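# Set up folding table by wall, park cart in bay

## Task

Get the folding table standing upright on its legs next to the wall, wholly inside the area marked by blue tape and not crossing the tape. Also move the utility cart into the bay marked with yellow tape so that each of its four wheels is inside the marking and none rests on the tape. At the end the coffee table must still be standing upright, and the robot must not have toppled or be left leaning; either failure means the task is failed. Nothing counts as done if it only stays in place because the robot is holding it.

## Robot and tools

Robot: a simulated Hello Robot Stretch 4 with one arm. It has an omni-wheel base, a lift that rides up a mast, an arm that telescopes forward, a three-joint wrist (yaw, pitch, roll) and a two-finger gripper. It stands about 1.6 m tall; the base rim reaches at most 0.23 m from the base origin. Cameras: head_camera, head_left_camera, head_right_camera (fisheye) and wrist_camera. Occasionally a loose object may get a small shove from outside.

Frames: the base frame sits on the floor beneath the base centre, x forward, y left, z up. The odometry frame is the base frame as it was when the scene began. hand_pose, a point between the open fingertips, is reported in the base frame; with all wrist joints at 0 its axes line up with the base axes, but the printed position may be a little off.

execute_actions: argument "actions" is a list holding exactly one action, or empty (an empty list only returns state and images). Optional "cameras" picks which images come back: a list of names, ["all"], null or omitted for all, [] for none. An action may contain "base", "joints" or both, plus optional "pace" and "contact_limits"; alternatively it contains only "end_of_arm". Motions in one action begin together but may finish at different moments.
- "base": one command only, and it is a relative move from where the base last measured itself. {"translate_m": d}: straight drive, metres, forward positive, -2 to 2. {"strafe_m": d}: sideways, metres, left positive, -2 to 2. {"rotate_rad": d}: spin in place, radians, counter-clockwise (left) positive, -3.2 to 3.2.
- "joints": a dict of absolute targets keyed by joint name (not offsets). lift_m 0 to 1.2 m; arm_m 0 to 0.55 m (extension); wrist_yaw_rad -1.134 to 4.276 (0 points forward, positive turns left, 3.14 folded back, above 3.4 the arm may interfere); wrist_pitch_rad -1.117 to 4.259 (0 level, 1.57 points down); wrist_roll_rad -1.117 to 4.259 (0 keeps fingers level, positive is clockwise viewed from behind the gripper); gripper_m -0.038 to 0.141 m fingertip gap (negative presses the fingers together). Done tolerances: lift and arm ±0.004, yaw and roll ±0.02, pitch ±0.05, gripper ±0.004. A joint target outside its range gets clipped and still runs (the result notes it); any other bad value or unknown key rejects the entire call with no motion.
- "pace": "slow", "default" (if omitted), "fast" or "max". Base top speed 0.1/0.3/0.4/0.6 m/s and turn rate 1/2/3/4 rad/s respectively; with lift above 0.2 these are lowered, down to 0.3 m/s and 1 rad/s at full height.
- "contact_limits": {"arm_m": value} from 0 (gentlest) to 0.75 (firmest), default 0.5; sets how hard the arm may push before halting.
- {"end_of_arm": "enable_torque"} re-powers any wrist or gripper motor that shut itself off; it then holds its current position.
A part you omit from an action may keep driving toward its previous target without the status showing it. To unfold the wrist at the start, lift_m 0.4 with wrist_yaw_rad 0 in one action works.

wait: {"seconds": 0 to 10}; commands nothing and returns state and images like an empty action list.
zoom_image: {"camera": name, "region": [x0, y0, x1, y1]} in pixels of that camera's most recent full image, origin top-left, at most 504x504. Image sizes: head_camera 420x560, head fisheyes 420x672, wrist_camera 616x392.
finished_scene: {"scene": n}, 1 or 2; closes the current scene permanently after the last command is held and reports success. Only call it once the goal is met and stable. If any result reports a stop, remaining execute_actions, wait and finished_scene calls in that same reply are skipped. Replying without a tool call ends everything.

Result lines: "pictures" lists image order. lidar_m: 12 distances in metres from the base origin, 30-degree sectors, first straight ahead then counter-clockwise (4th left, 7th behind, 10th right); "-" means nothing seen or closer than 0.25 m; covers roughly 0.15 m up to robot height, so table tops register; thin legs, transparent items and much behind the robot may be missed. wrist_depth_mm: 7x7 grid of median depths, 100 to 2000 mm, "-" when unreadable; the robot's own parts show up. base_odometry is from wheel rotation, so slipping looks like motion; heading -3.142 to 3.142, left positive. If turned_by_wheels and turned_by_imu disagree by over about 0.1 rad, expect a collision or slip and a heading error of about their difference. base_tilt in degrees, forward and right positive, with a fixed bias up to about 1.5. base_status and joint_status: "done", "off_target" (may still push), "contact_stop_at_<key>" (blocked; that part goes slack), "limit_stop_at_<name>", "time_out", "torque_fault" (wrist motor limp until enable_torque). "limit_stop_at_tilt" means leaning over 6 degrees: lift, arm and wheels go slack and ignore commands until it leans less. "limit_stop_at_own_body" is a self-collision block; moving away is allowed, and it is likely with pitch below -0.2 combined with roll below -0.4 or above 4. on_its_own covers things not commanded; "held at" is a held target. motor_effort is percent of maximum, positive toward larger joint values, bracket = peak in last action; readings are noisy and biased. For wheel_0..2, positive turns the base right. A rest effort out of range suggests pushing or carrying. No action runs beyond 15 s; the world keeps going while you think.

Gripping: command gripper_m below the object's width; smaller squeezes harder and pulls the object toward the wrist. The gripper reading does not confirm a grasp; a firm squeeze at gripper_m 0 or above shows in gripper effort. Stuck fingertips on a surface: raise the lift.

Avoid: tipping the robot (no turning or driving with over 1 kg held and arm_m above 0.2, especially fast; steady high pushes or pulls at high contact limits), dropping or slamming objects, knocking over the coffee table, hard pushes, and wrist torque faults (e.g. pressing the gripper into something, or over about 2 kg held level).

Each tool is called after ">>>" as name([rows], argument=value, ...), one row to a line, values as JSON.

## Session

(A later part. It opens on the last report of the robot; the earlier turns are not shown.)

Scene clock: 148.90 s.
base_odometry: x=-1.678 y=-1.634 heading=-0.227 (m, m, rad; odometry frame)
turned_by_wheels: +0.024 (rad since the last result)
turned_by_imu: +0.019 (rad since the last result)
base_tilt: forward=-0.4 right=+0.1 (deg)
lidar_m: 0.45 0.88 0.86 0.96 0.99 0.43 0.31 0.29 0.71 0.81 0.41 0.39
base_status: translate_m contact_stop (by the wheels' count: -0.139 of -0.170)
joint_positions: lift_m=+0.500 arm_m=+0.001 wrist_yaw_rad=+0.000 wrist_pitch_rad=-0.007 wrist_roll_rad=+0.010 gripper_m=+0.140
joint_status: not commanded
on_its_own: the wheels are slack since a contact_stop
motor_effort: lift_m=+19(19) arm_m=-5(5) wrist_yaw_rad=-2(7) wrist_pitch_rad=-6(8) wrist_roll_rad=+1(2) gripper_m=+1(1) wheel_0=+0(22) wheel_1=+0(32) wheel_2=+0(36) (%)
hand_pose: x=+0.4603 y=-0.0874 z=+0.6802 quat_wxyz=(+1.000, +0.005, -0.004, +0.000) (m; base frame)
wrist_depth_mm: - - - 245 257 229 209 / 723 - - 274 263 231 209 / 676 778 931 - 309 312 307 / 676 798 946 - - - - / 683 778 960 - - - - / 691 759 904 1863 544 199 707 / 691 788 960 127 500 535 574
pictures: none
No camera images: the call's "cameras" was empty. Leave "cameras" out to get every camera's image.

>>> execute_actions([
  {"base":{"strafe_m":0.3}},
], cameras=[])

>>> execute_actions([
  {"base":{"rotate_rad":-0.5}},
], cameras=["head_camera","head_left_camera"])

Scene clock: 153.93 s.
base_odometry: x=-1.611 y=-1.342 heading=-0.227 (m, m, rad; odometry frame)
turned_by_wheels: +0.000 (rad since the last result)
turned_by_imu: -0.001 (rad since the last result)
base_tilt: forward=-0.6 right=-0.1 (deg)
lidar_m: 0.80 0.65 0.63 0.73 0.82 0.80 0.47 0.40 0.37 1.03 0.58 0.57
base_status: done
joint_positions: lift_m=+0.500 arm_m=+0.001 wrist_yaw_rad=+0.000 wrist_pitch_rad=-0.007 wrist_roll_rad=+0.010 gripper_m=+0.140
joint_status: not commanded
motor_effort: lift_m=+19(19) arm_m=-5(5) wrist_yaw_rad=-3(2) wrist_pitch_rad=-7(7) wrist_roll_rad=+1(2) gripper_m=+1(1) wheel_0=-2(12) wheel_1=+2(10) wheel_2=+0(1) (%)
hand_pose: x=+0.4603 y=-0.0874 z=+0.6802 quat_wxyz=(+1.000, +0.005, -0.004, +0.000) (m; base frame)
wrist_depth_mm: - - - - - - - / 484 564 - - - - - / 488 564 668 854 - - - / 488 564 676 854 - - - / 492 559 676 854 - - - / 492 544 647 831 1921 198 - / 496 564 699 127 1499 1499 1618
pictures: none
No camera images: the call's "cameras" was empty. Leave "cameras" out to get every camera's image.

Scene clock: 155.23 s.
base_odometry: x=-1.611 y=-1.342 heading=-0.726 (m, m, rad; odometry frame)
turned_by_wheels: -0.499 (rad since the last result)
turned_by_imu: -0.508 (rad since the last result)
base_tilt: forward=-0.4 right=+0.2 (deg)
lidar_m: 0.57 0.78 0.64 0.63 0.72 0.81 0.82 0.49 0.38 0.37 1.06 0.61
base_status: done
joint_positions: lift_m=+0.500 arm_m=+0.001 wrist_yaw_rad=+0.000 wrist_pitch_rad=-0.007 wrist_roll_rad=+0.010 gripper_m=+0.140
joint_status: not commanded
motor_effort: lift_m=+19(19) arm_m=-5(5) wrist_yaw_rad=-1(2) wrist_pitch_rad=-6(6) wrist_roll_rad=+1(0) gripper_m=+2(1) wheel_0=+3(8) wheel_1=+3(9) wheel_2=+5(14) (%)
hand_pose: x=+0.4603 y=-0.0874 z=+0.6802 quat_wxyz=(+1.000, +0.005, -0.004, +0.000) (m; base frame)
wrist_depth_mm: - - - - - - - / - - - - 404 394 384 / 750 - - - 413 402 392 / 759 - - - - - - / 768 - - - - - - / 768 1921 1983 1921 699 198 759 / 768 1464 1576 127 421 410 569
pictures: head_camera, head_left_camera
Images, in order (width x height): head_camera 420x560, head_left_camera 420x672.

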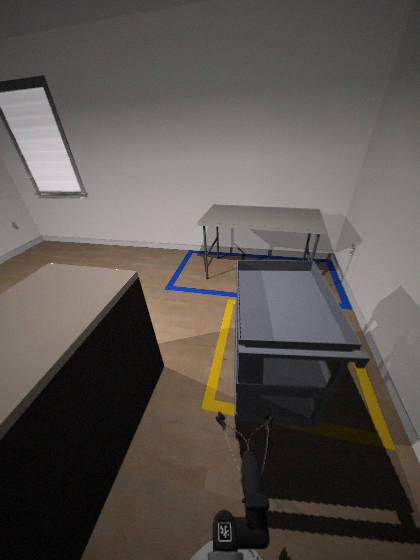

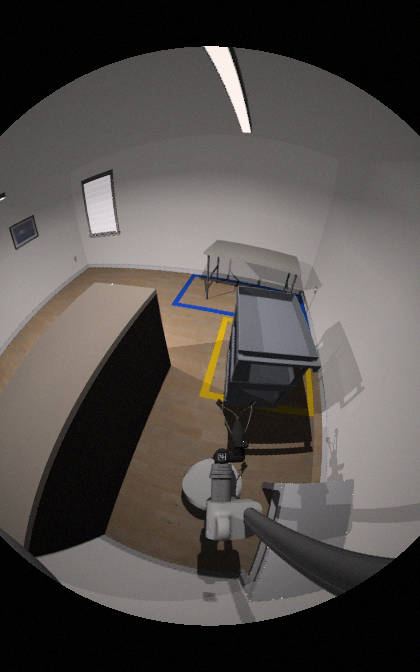

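>>> execute_actions([
  {"base":{"strafe_m":-0.1},"joints":{"lift_m":0.58,"gripper_m":0}},
], cameras=[])

>>> execute_actions([
  {"joints":{"arm_m":0.3},"pace":"slow"},
], cameras=[])

>>> execute_actions([
  {"joints":{"arm_m":0}},
], cameras=["head_camera"])

Scene clock: 163.33 s.
base_odometry: x=-1.677 y=-1.417 heading=-0.726 (m, m, rad; odometry frame)
turned_by_wheels: +0.000 (rad since the last result)
turned_by_imu: -0.002 (rad since the last result)
base_tilt: forward=-0.5 right=+0.0 (deg)
lidar_m: 0.57 0.90 0.74 0.72 0.85 0.83 0.71 0.35 0.30 0.27 0.96 0.58
base_status: done
joint_positions: lift_m=+0.580 arm_m=+0.001 wrist_yaw_rad=+0.000 wrist_pitch_rad=-0.007 wrist_roll_rad=+0.010 gripper_m=+0.000
joint_status: all done
motor_effort: lift_m=+20(21) arm_m=-5(5) wrist_yaw_rad=-1(2) wrist_pitch_rad=-7(8) wrist_roll_rad=+2(1) gripper_m=-3(6) wheel_0=+3(9) wheel_1=-3(14) wheel_2=+0(3) (%)
hand_pose: x=+0.4603 y=-0.0874 z=+0.7601 quat_wxyz=(+1.000, +0.005, -0.004, +0.000) (m; base frame)
wrist_depth_mm: - - - - - - - / - - - - - - - / - - - 413 402 392 384 / 854 - - 418 404 394 384 / 878 - - - - - 1983 / 878 - 445 195 188 991 1983 / 878 1661 449 131 723 691 1661
pictures: none
No camera images: the call's "cameras" was empty. Leave "cameras" out to get every camera's image.

Scene clock: 167.63 s.
base_odometry: x=-1.677 y=-1.417 heading=-0.726 (m, m, rad; odometry frame)
turned_by_wheels: +0.000 (rad since the last result)
turned_by_imu: -0.001 (rad since the last result)
base_tilt: forward=-0.6 right=+0.2 (deg)
lidar_m: 0.58 0.90 0.74 0.72 0.84 0.83 0.70 0.36 0.30 0.28 0.94 0.59
base_status: not commanded
joint_positions: lift_m=+0.580 arm_m=+0.299 wrist_yaw_rad=+0.000 wrist_pitch_rad=-0.007 wrist_roll_rad=+0.010 gripper_m=+0.000
joint_status: all done
motor_effort: lift_m=+20(20) arm_m=+7(7) wrist_yaw_rad=-1(2) wrist_pitch_rad=-7(8) wrist_roll_rad=+1(1) gripper_m=-3(4) wheel_0=+3(3) wheel_1=-3(3) wheel_2=+0(0) (%)
hand_pose: x=+0.7582 y=-0.0874 z=+0.7601 quat_wxyz=(+1.000, +0.005, -0.004, +0.000) (m; base frame)
wrist_depth_mm: - - - - - - - / 123 121 117 114 110 107 106 / 116 121 118 114 111 108 106 / 116 122 118 115 112 108 107 / 126 122 119 115 112 109 107 / 133 132 121 117 113 110 107 / 134 144 1576 131 707 691 661
pictures: none
No camera images: the call's "cameras" was empty. Leave "cameras" out to get every camera's image.

Scene clock: 169.63 s.
base_odometry: x=-1.677 y=-1.417 heading=-0.726 (m, m, rad; odometry frame)
turned_by_wheels: +0.000 (rad since the last result)
turned_by_imu: -0.001 (rad since the last result)
base_tilt: forward=-0.5 right=+0.0 (deg)
lidar_m: 0.56 0.89 0.72 0.74 0.85 0.84 0.70 0.37 0.29 0.27 0.96 0.59
base_status: not commanded
joint_positions: lift_m=+0.580 arm_m=+0.001 wrist_yaw_rad=+0.000 wrist_pitch_rad=-0.007 wrist_roll_rad=+0.010 gripper_m=+0.000
joint_status: all done
motor_effort: lift_m=+20(20) arm_m=-7(8) wrist_yaw_rad=-2(2) wrist_pitch_rad=-8(7) wrist_roll_rad=+1(0) gripper_m=-4(1) wheel_0=+2(3) wheel_1=-3(3) wheel_2=+0(0) (%)
hand_pose: x=+0.4605 y=-0.0874 z=+0.7601 quat_wxyz=(+1.000, +0.005, -0.004, +0.000) (m; base frame)
wrist_depth_mm: - - - - - - - / - - - - - - - / - - - 413 399 392 382 / 878 - 427 415 404 392 382 / 878 - - - - - - / 866 - 445 195 187 976 1921 / 878 1708 445 130 723 691 1661
pictures: head_camera
Images, in order (width x height): head_camera 420x560.

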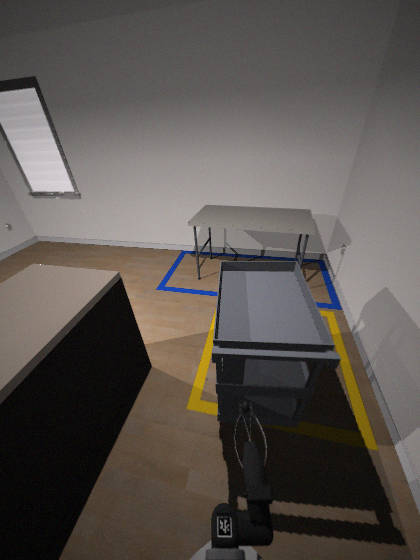

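Went under; raise.

>>> execute_actions([
  {"joints":{"lift_m":0.66}},
], cameras=[])

>>> execute_actions([
  {"joints":{"arm_m":0.32},"pace":"slow"},
], cameras=[])

>>> execute_actions([
  {"joints":{"arm_m":0},"base":{"strafe_m":0.3}},
], cameras=["head_camera"])

Scene clock: 176.23 s.
base_odometry: x=-1.677 y=-1.417 heading=-0.726 (m, m, rad; odometry frame)
turned_by_wheels: +0.000 (rad since the last result)
turned_by_imu: -0.001 (rad since the last result)
base_tilt: forward=-0.4 right=+0.1 (deg)
lidar_m: 0.56 0.89 0.74 0.73 0.84 0.83 0.67 0.37 0.30 0.28 0.94 0.61
base_status: not commanded
joint_positions: lift_m=+0.660 arm_m=+0.001 wrist_yaw_rad=+0.000 wrist_pitch_rad=-0.007 wrist_roll_rad=+0.010 gripper_m=+0.000
joint_status: all done
motor_effort: lift_m=+20(21) arm_m=-6(6) wrist_yaw_rad=-2(1) wrist_pitch_rad=-7(7) wrist_roll_rad=+2(0) gripper_m=-4(3) wheel_0=+2(2) wheel_1=-3(3) wheel_2=+0(0) (%)
hand_pose: x=+0.4605 y=-0.0874 z=+0.8401 quat_wxyz=(+1.000, +0.005, -0.004, +0.000) (m; base frame)
wrist_depth_mm: - - - - - - - / - - - - - - - / - - - - - - - / 904 - - - - - 1863 / 866 - 370 359 399 389 330 / 878 - 436 195 188 960 1661 / 891 1863 445 131 904 788 1863
pictures: none
No camera images: the call's "cameras" was empty. Leave "cameras" out to get every camera's image.

Scene clock: 180.73 s.
base_odometry: x=-1.677 y=-1.417 heading=-0.726 (m, m, rad; odometry frame)
turned_by_wheels: +0.000 (rad since the last result)
turned_by_imu: -0.001 (rad since the last result)
base_tilt: forward=-0.6 right=+0.1 (deg)
lidar_m: 0.77 0.89 0.74 0.73 0.86 0.83 0.71 0.34 0.31 0.27 0.96 0.75
base_status: not commanded
joint_positions: lift_m=+0.660 arm_m=+0.319 wrist_yaw_rad=+0.003 wrist_pitch_rad=-0.004 wrist_roll_rad=+0.010 gripper_m=+0.000
joint_status: all done
motor_effort: lift_m=+20(20) arm_m=+8(12) wrist_yaw_rad=-9(8) wrist_pitch_rad=-16(16) wrist_roll_rad=+0(1) gripper_m=-2(3) wheel_0=+2(2) wheel_1=-3(3) wheel_2=-1(1) (%)
hand_pose: x=+0.7782 y=-0.0867 z=+0.8392 quat_wxyz=(+1.000, +0.005, -0.002, +0.001) (m; base frame)
wrist_depth_mm: - - - - - - - / - - - - - - - / - - - - - - - / - - - - 891 - 1983 / - 279 263 236 224 209 199 / - - 319 204 186 264 250 / 1863 1863 357 123 842 264 699
pictures: none
No camera images: the call's "cameras" was empty. Leave "cameras" out to get every camera's image.

Scene clock: 183.07 s.
base_odometry: x=-1.478 y=-1.192 heading=-0.726 (m, m, rad; odometry frame)
turned_by_wheels: +0.000 (rad since the last result)
turned_by_imu: +0.000 (rad since the last result)
base_tilt: forward=-0.5 right=+0.1 (deg)
lidar_m: 1.01 0.55 0.44 0.44 0.52 0.74 0.78 0.71 0.59 0.57 1.29 0.84
base_status: done
joint_positions: lift_m=+0.660 arm_m=+0.001 wrist_yaw_rad=+0.000 wrist_pitch_rad=-0.007 wrist_roll_rad=+0.010 gripper_m=+0.000
joint_status: all done
motor_effort: lift_m=+20(20) arm_m=-6(6) wrist_yaw_rad=-2(9) wrist_pitch_rad=-7(16) wrist_roll_rad=+1(0) gripper_m=-4(3) wheel_0=-3(13) wheel_1=+2(11) wheel_2=+0(1) (%)
hand_pose: x=+0.4605 y=-0.0874 z=+0.8401 quat_wxyz=(+1.000, +0.005, -0.004, +0.000) (m; base frame)
wrist_depth_mm: - - - - - - - / - - - - - - - / - - - - - - - / 549 750 - - - 1182 - / 549 715 - - - 621 585 / 549 732 891 196 188 1182 1138 / 554 707 1808 131 1808 854 917
pictures: head_camera
Images, in order (width x height): head_camera 420x560.

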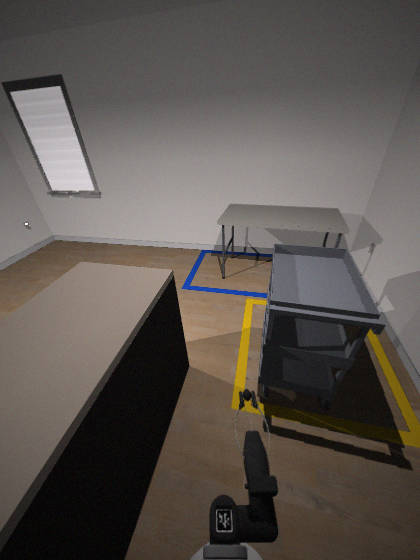

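>>> execute_actions([
  {"base":{"rotate_rad":-0.2}},
], cameras=[])

>>> execute_actions([
  {"base":{"strafe_m":0.12}},
], cameras=[])

>>> execute_actions([
  {"base":{"translate_m":1.2}},
], cameras=["head_right_camera","head_camera"])

Scene clock: 188.47 s.
base_odometry: x=-1.478 y=-1.192 heading=-0.925 (m, m, rad; odometry frame)
turned_by_wheels: -0.199 (rad since the last result)
turned_by_imu: -0.204 (rad since the last result)
base_tilt: forward=-0.4 right=+0.0 (deg)
lidar_m: 0.83 0.63 0.47 0.43 0.48 0.68 0.78 0.80 0.62 0.58 1.18 0.86
base_status: done
joint_positions: lift_m=+0.660 arm_m=+0.001 wrist_yaw_rad=+0.000 wrist_pitch_rad=-0.007 wrist_roll_rad=+0.010 gripper_m=+0.000
joint_status: not commanded
motor_effort: lift_m=+20(20) arm_m=-7(6) wrist_yaw_rad=-3(2) wrist_pitch_rad=-7(7) wrist_roll_rad=+1(1) gripper_m=-3(5) wheel_0=+2(7) wheel_1=+4(9) wheel_2=+3(14) (%)
hand_pose: x=+0.4605 y=-0.0874 z=+0.8401 quat_wxyz=(+1.000, +0.005, -0.004, +0.000) (m; base frame)
wrist_depth_mm: - - - - - - 1708 / - - - - - - 1708 / - - - - - - 1708 / 741 - - - 1281 - 1576 / 741 - - - 676 668 647 / 750 - - 195 187 1255 1618 / 741 1863 1756 131 904 854 1499
pictures: none
No camera images: the call's "cameras" was empty. Leave "cameras" out to get every camera's image.

Scene clock: 190.03 s.
base_odometry: x=-1.382 y=-1.120 heading=-0.925 (m, m, rad; odometry frame)
turned_by_wheels: +0.000 (rad since the last result)
turned_by_imu: +0.000 (rad since the last result)
base_tilt: forward=-0.4 right=+0.0 (deg)
lidar_m: 0.86 0.45 0.35 0.32 0.34 0.50 0.76 0.81 0.72 0.69 1.31 0.85
base_status: done
joint_positions: lift_m=+0.660 arm_m=+0.001 wrist_yaw_rad=+0.000 wrist_pitch_rad=-0.007 wrist_roll_rad=+0.010 gripper_m=+0.000
joint_status: not commanded
motor_effort: lift_m=+20(20) arm_m=-7(6) wrist_yaw_rad=-2(1) wrist_pitch_rad=-6(8) wrist_roll_rad=+1(1) gripper_m=-5(4) wheel_0=-2(11) wheel_1=+3(11) wheel_2=+0(7) (%)
hand_pose: x=+0.4605 y=-0.0874 z=+0.8401 quat_wxyz=(+1.000, +0.005, -0.004, +0.000) (m; base frame)
wrist_depth_mm: - - - - - - 1921 / - - - - - - 1921 / - - - - - - 1863 / 580 - - - 1281 1255 1756 / 580 842 - - 691 668 654 / 580 - - 195 187 1255 1808 / 585 788 1808 131 699 842 878
pictures: none
No camera images: the call's "cameras" was empty. Leave "cameras" out to get every camera's image.

Scene clock: 195.50 s.
base_odometry: x=-0.660 y=-2.078 heading=-0.925 (m, m, rad; odometry frame)
turned_by_wheels: +0.000 (rad since the last result)
turned_by_imu: +0.000 (rad since the last result)
base_tilt: forward=-0.4 right=+0.0 (deg)
lidar_m: 0.97 1.09 2.54 0.60 0.35 0.48 1.37 0.31 0.25 0.25 0.25 0.37
base_status: done
joint_positions: lift_m=+0.660 arm_m=+0.001 wrist_yaw_rad=+0.000 wrist_pitch_rad=-0.007 wrist_roll_rad=+0.010 gripper_m=+0.000
joint_status: not commanded
motor_effort: lift_m=+18(20) arm_m=-6(7) wrist_yaw_rad=-1(1) wrist_pitch_rad=-7(7) wrist_roll_rad=+1(1) gripper_m=-4(4) wheel_0=+2(9) wheel_1=+4(14) wheel_2=-3(26) (%)
hand_pose: x=+0.4604 y=-0.0874 z=+0.8403 quat_wxyz=(+1.000, +0.005, -0.004, +0.000) (m; base frame)
wrist_depth_mm: 1618 1576 1537 1576 1499 1537 1464 / 1618 1576 1537 1537 1537 1537 1464 / 1618 1618 1576 1537 1537 1499 1537 / 1661 1576 1618 1576 1576 1537 1499 / 1618 1661 991 854 866 878 891 / 1618 1618 866 196 188 1576 1499 / 1708 1618 1397 131 1576 1499 1499
pictures: head_camera, head_right_camera
Images, in order (width x height): head_camera 420x560, head_right_camera 420x672.

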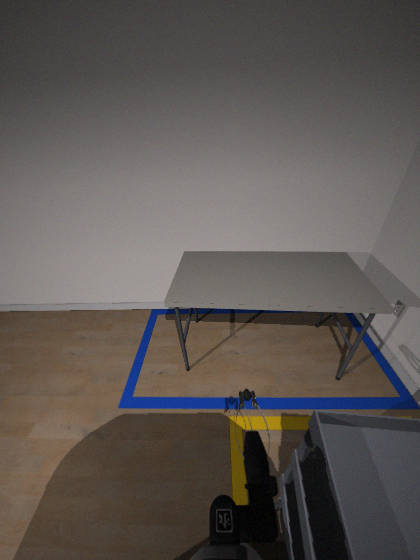

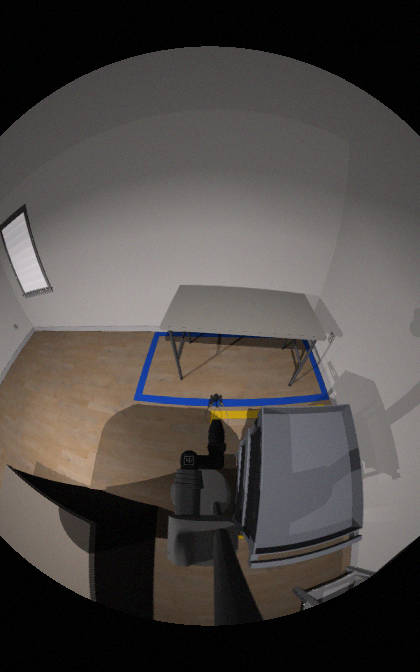

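>>> execute_actions([
  {"base":{"translate_m":0.2}},
], cameras=[])

>>> execute_actions([
  {"base":{"strafe_m":0.7}},
], cameras=[])

>>> execute_actions([
  {"base":{"rotate_rad":-1.6}},
], cameras=["head_camera"])

Scene clock: 202.33 s.
base_odometry: x=-0.540 y=-2.238 heading=-0.924 (m, m, rad; odometry frame)
turned_by_wheels: +0.000 (rad since the last result)
turned_by_imu: -0.001 (rad since the last result)
base_tilt: forward=-0.3 right=+0.0 (deg)
lidar_m: 0.77 0.85 2.25 3.44 0.52 0.48 1.34 0.33 0.25 0.25 0.27 0.79
base_status: done
joint_positions: lift_m=+0.660 arm_m=+0.001 wrist_yaw_rad=+0.000 wrist_pitch_rad=-0.007 wrist_roll_rad=+0.010 gripper_m=+0.000
joint_status: not commanded
motor_effort: lift_m=+18(18) arm_m=-6(5) wrist_yaw_rad=-2(2) wrist_pitch_rad=-5(7) wrist_roll_rad=+1(0) gripper_m=-4(4) wheel_0=+4(6) wheel_1=+5(9) wheel_2=-4(15) (%)
hand_pose: x=+0.4604 y=-0.0874 z=+0.8403 quat_wxyz=(+1.000, +0.005, -0.004, +0.000) (m; base frame)
wrist_depth_mm: 1397 1397 1366 1336 1336 1308 1281 / 1430 1336 1366 1308 1336 1308 1308 / 1397 1397 1366 1397 1281 1308 1308 / 1464 1397 1366 1366 1366 1308 1308 / 1464 1397 842 866 854 891 878 / 1430 1430 585 195 188 539 530 / 1464 1430 1182 131 1336 1336 1336
pictures: none
No camera images: the call's "cameras" was empty. Leave "cameras" out to get every camera's image.

Scene clock: 206.00 s.
base_odometry: x=+0.019 y=-1.816 heading=-0.924 (m, m, rad; odometry frame)
turned_by_wheels: +0.000 (rad since the last result)
turned_by_imu: +0.001 (rad since the last result)
base_tilt: forward=-0.4 right=+0.1 (deg)
lidar_m: 1.56 1.63 2.27 2.75 2.90 0.34 0.33 0.34 0.49 0.91 1.12 0.93
base_status: done
joint_positions: lift_m=+0.660 arm_m=+0.001 wrist_yaw_rad=+0.000 wrist_pitch_rad=-0.007 wrist_roll_rad=+0.010 gripper_m=+0.000
joint_status: not commanded
motor_effort: lift_m=+18(18) arm_m=-6(6) wrist_yaw_rad=-1(1) wrist_pitch_rad=-7(7) wrist_roll_rad=+2(1) gripper_m=-3(6) wheel_0=-2(15) wheel_1=+2(14) wheel_2=+0(1) (%)
hand_pose: x=+0.4604 y=-0.0874 z=+0.8403 quat_wxyz=(+1.000, +0.005, -0.004, +0.000) (m; base frame)
wrist_depth_mm: 1430 1397 1397 1366 1336 1308 1308 / 1430 1397 1430 1366 1336 1308 1281 / 1430 1397 1366 1366 1336 1336 1281 / 1430 1397 1430 1366 1366 1336 1336 / 1464 1430 1397 1366 1366 1042 891 / 1430 1430 1397 195 188 1366 591 / 1499 1464 1430 131 1366 1336 1308
pictures: none
No camera images: the call's "cameras" was empty. Leave "cameras" out to get every camera's image.

Scene clock: 208.07 s.
base_odometry: x=+0.019 y=-1.816 heading=-2.523 (m, m, rad; odometry frame)
turned_by_wheels: -1.599 (rad since the last result)
turned_by_imu: -1.628 (rad since the last result)
base_tilt: forward=-0.4 right=-0.1 (deg)
lidar_m: 0.92 1.14 0.89 1.57 1.65 2.22 2.75 2.85 0.36 0.33 0.35 0.46
base_status: done
joint_positions: lift_m=+0.660 arm_m=+0.001 wrist_yaw_rad=+0.000 wrist_pitch_rad=-0.007 wrist_roll_rad=+0.010 gripper_m=+0.000
joint_status: not commanded
motor_effort: lift_m=+18(18) arm_m=-6(6) wrist_yaw_rad=-1(2) wrist_pitch_rad=-6(7) wrist_roll_rad=+2(1) gripper_m=-5(4) wheel_0=+5(9) wheel_1=+4(12) wheel_2=+4(6) (%)
hand_pose: x=+0.4604 y=-0.0874 z=+0.8403 quat_wxyz=(+1.000, +0.005, -0.004, +0.000) (m; base frame)
wrist_depth_mm: 1808 1756 1756 1808 1808 1756 1708 / 1863 1808 1756 1808 1661 1708 1756 / 1808 1808 1808 1756 1756 1756 1808 / 1808 1863 1205 1182 1160 1756 1756 / 1863 1863 1205 723 1118 691 1808 / 1921 1863 759 195 188 1808 1808 / 1756 1863 759 131 891 699 1756
pictures: head_camera
Images, in order (width x height): head_camera 420x560.

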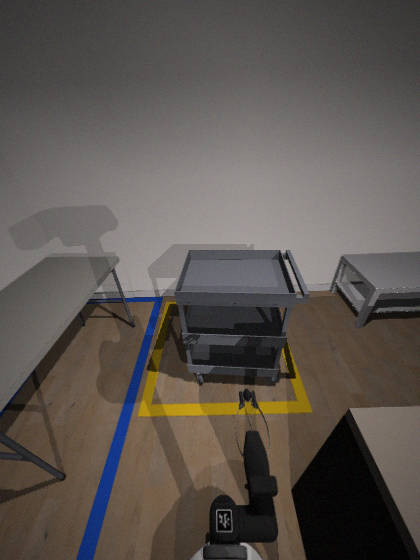

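>>> finished_scene(scene=2)

The scene is finished: the task was done.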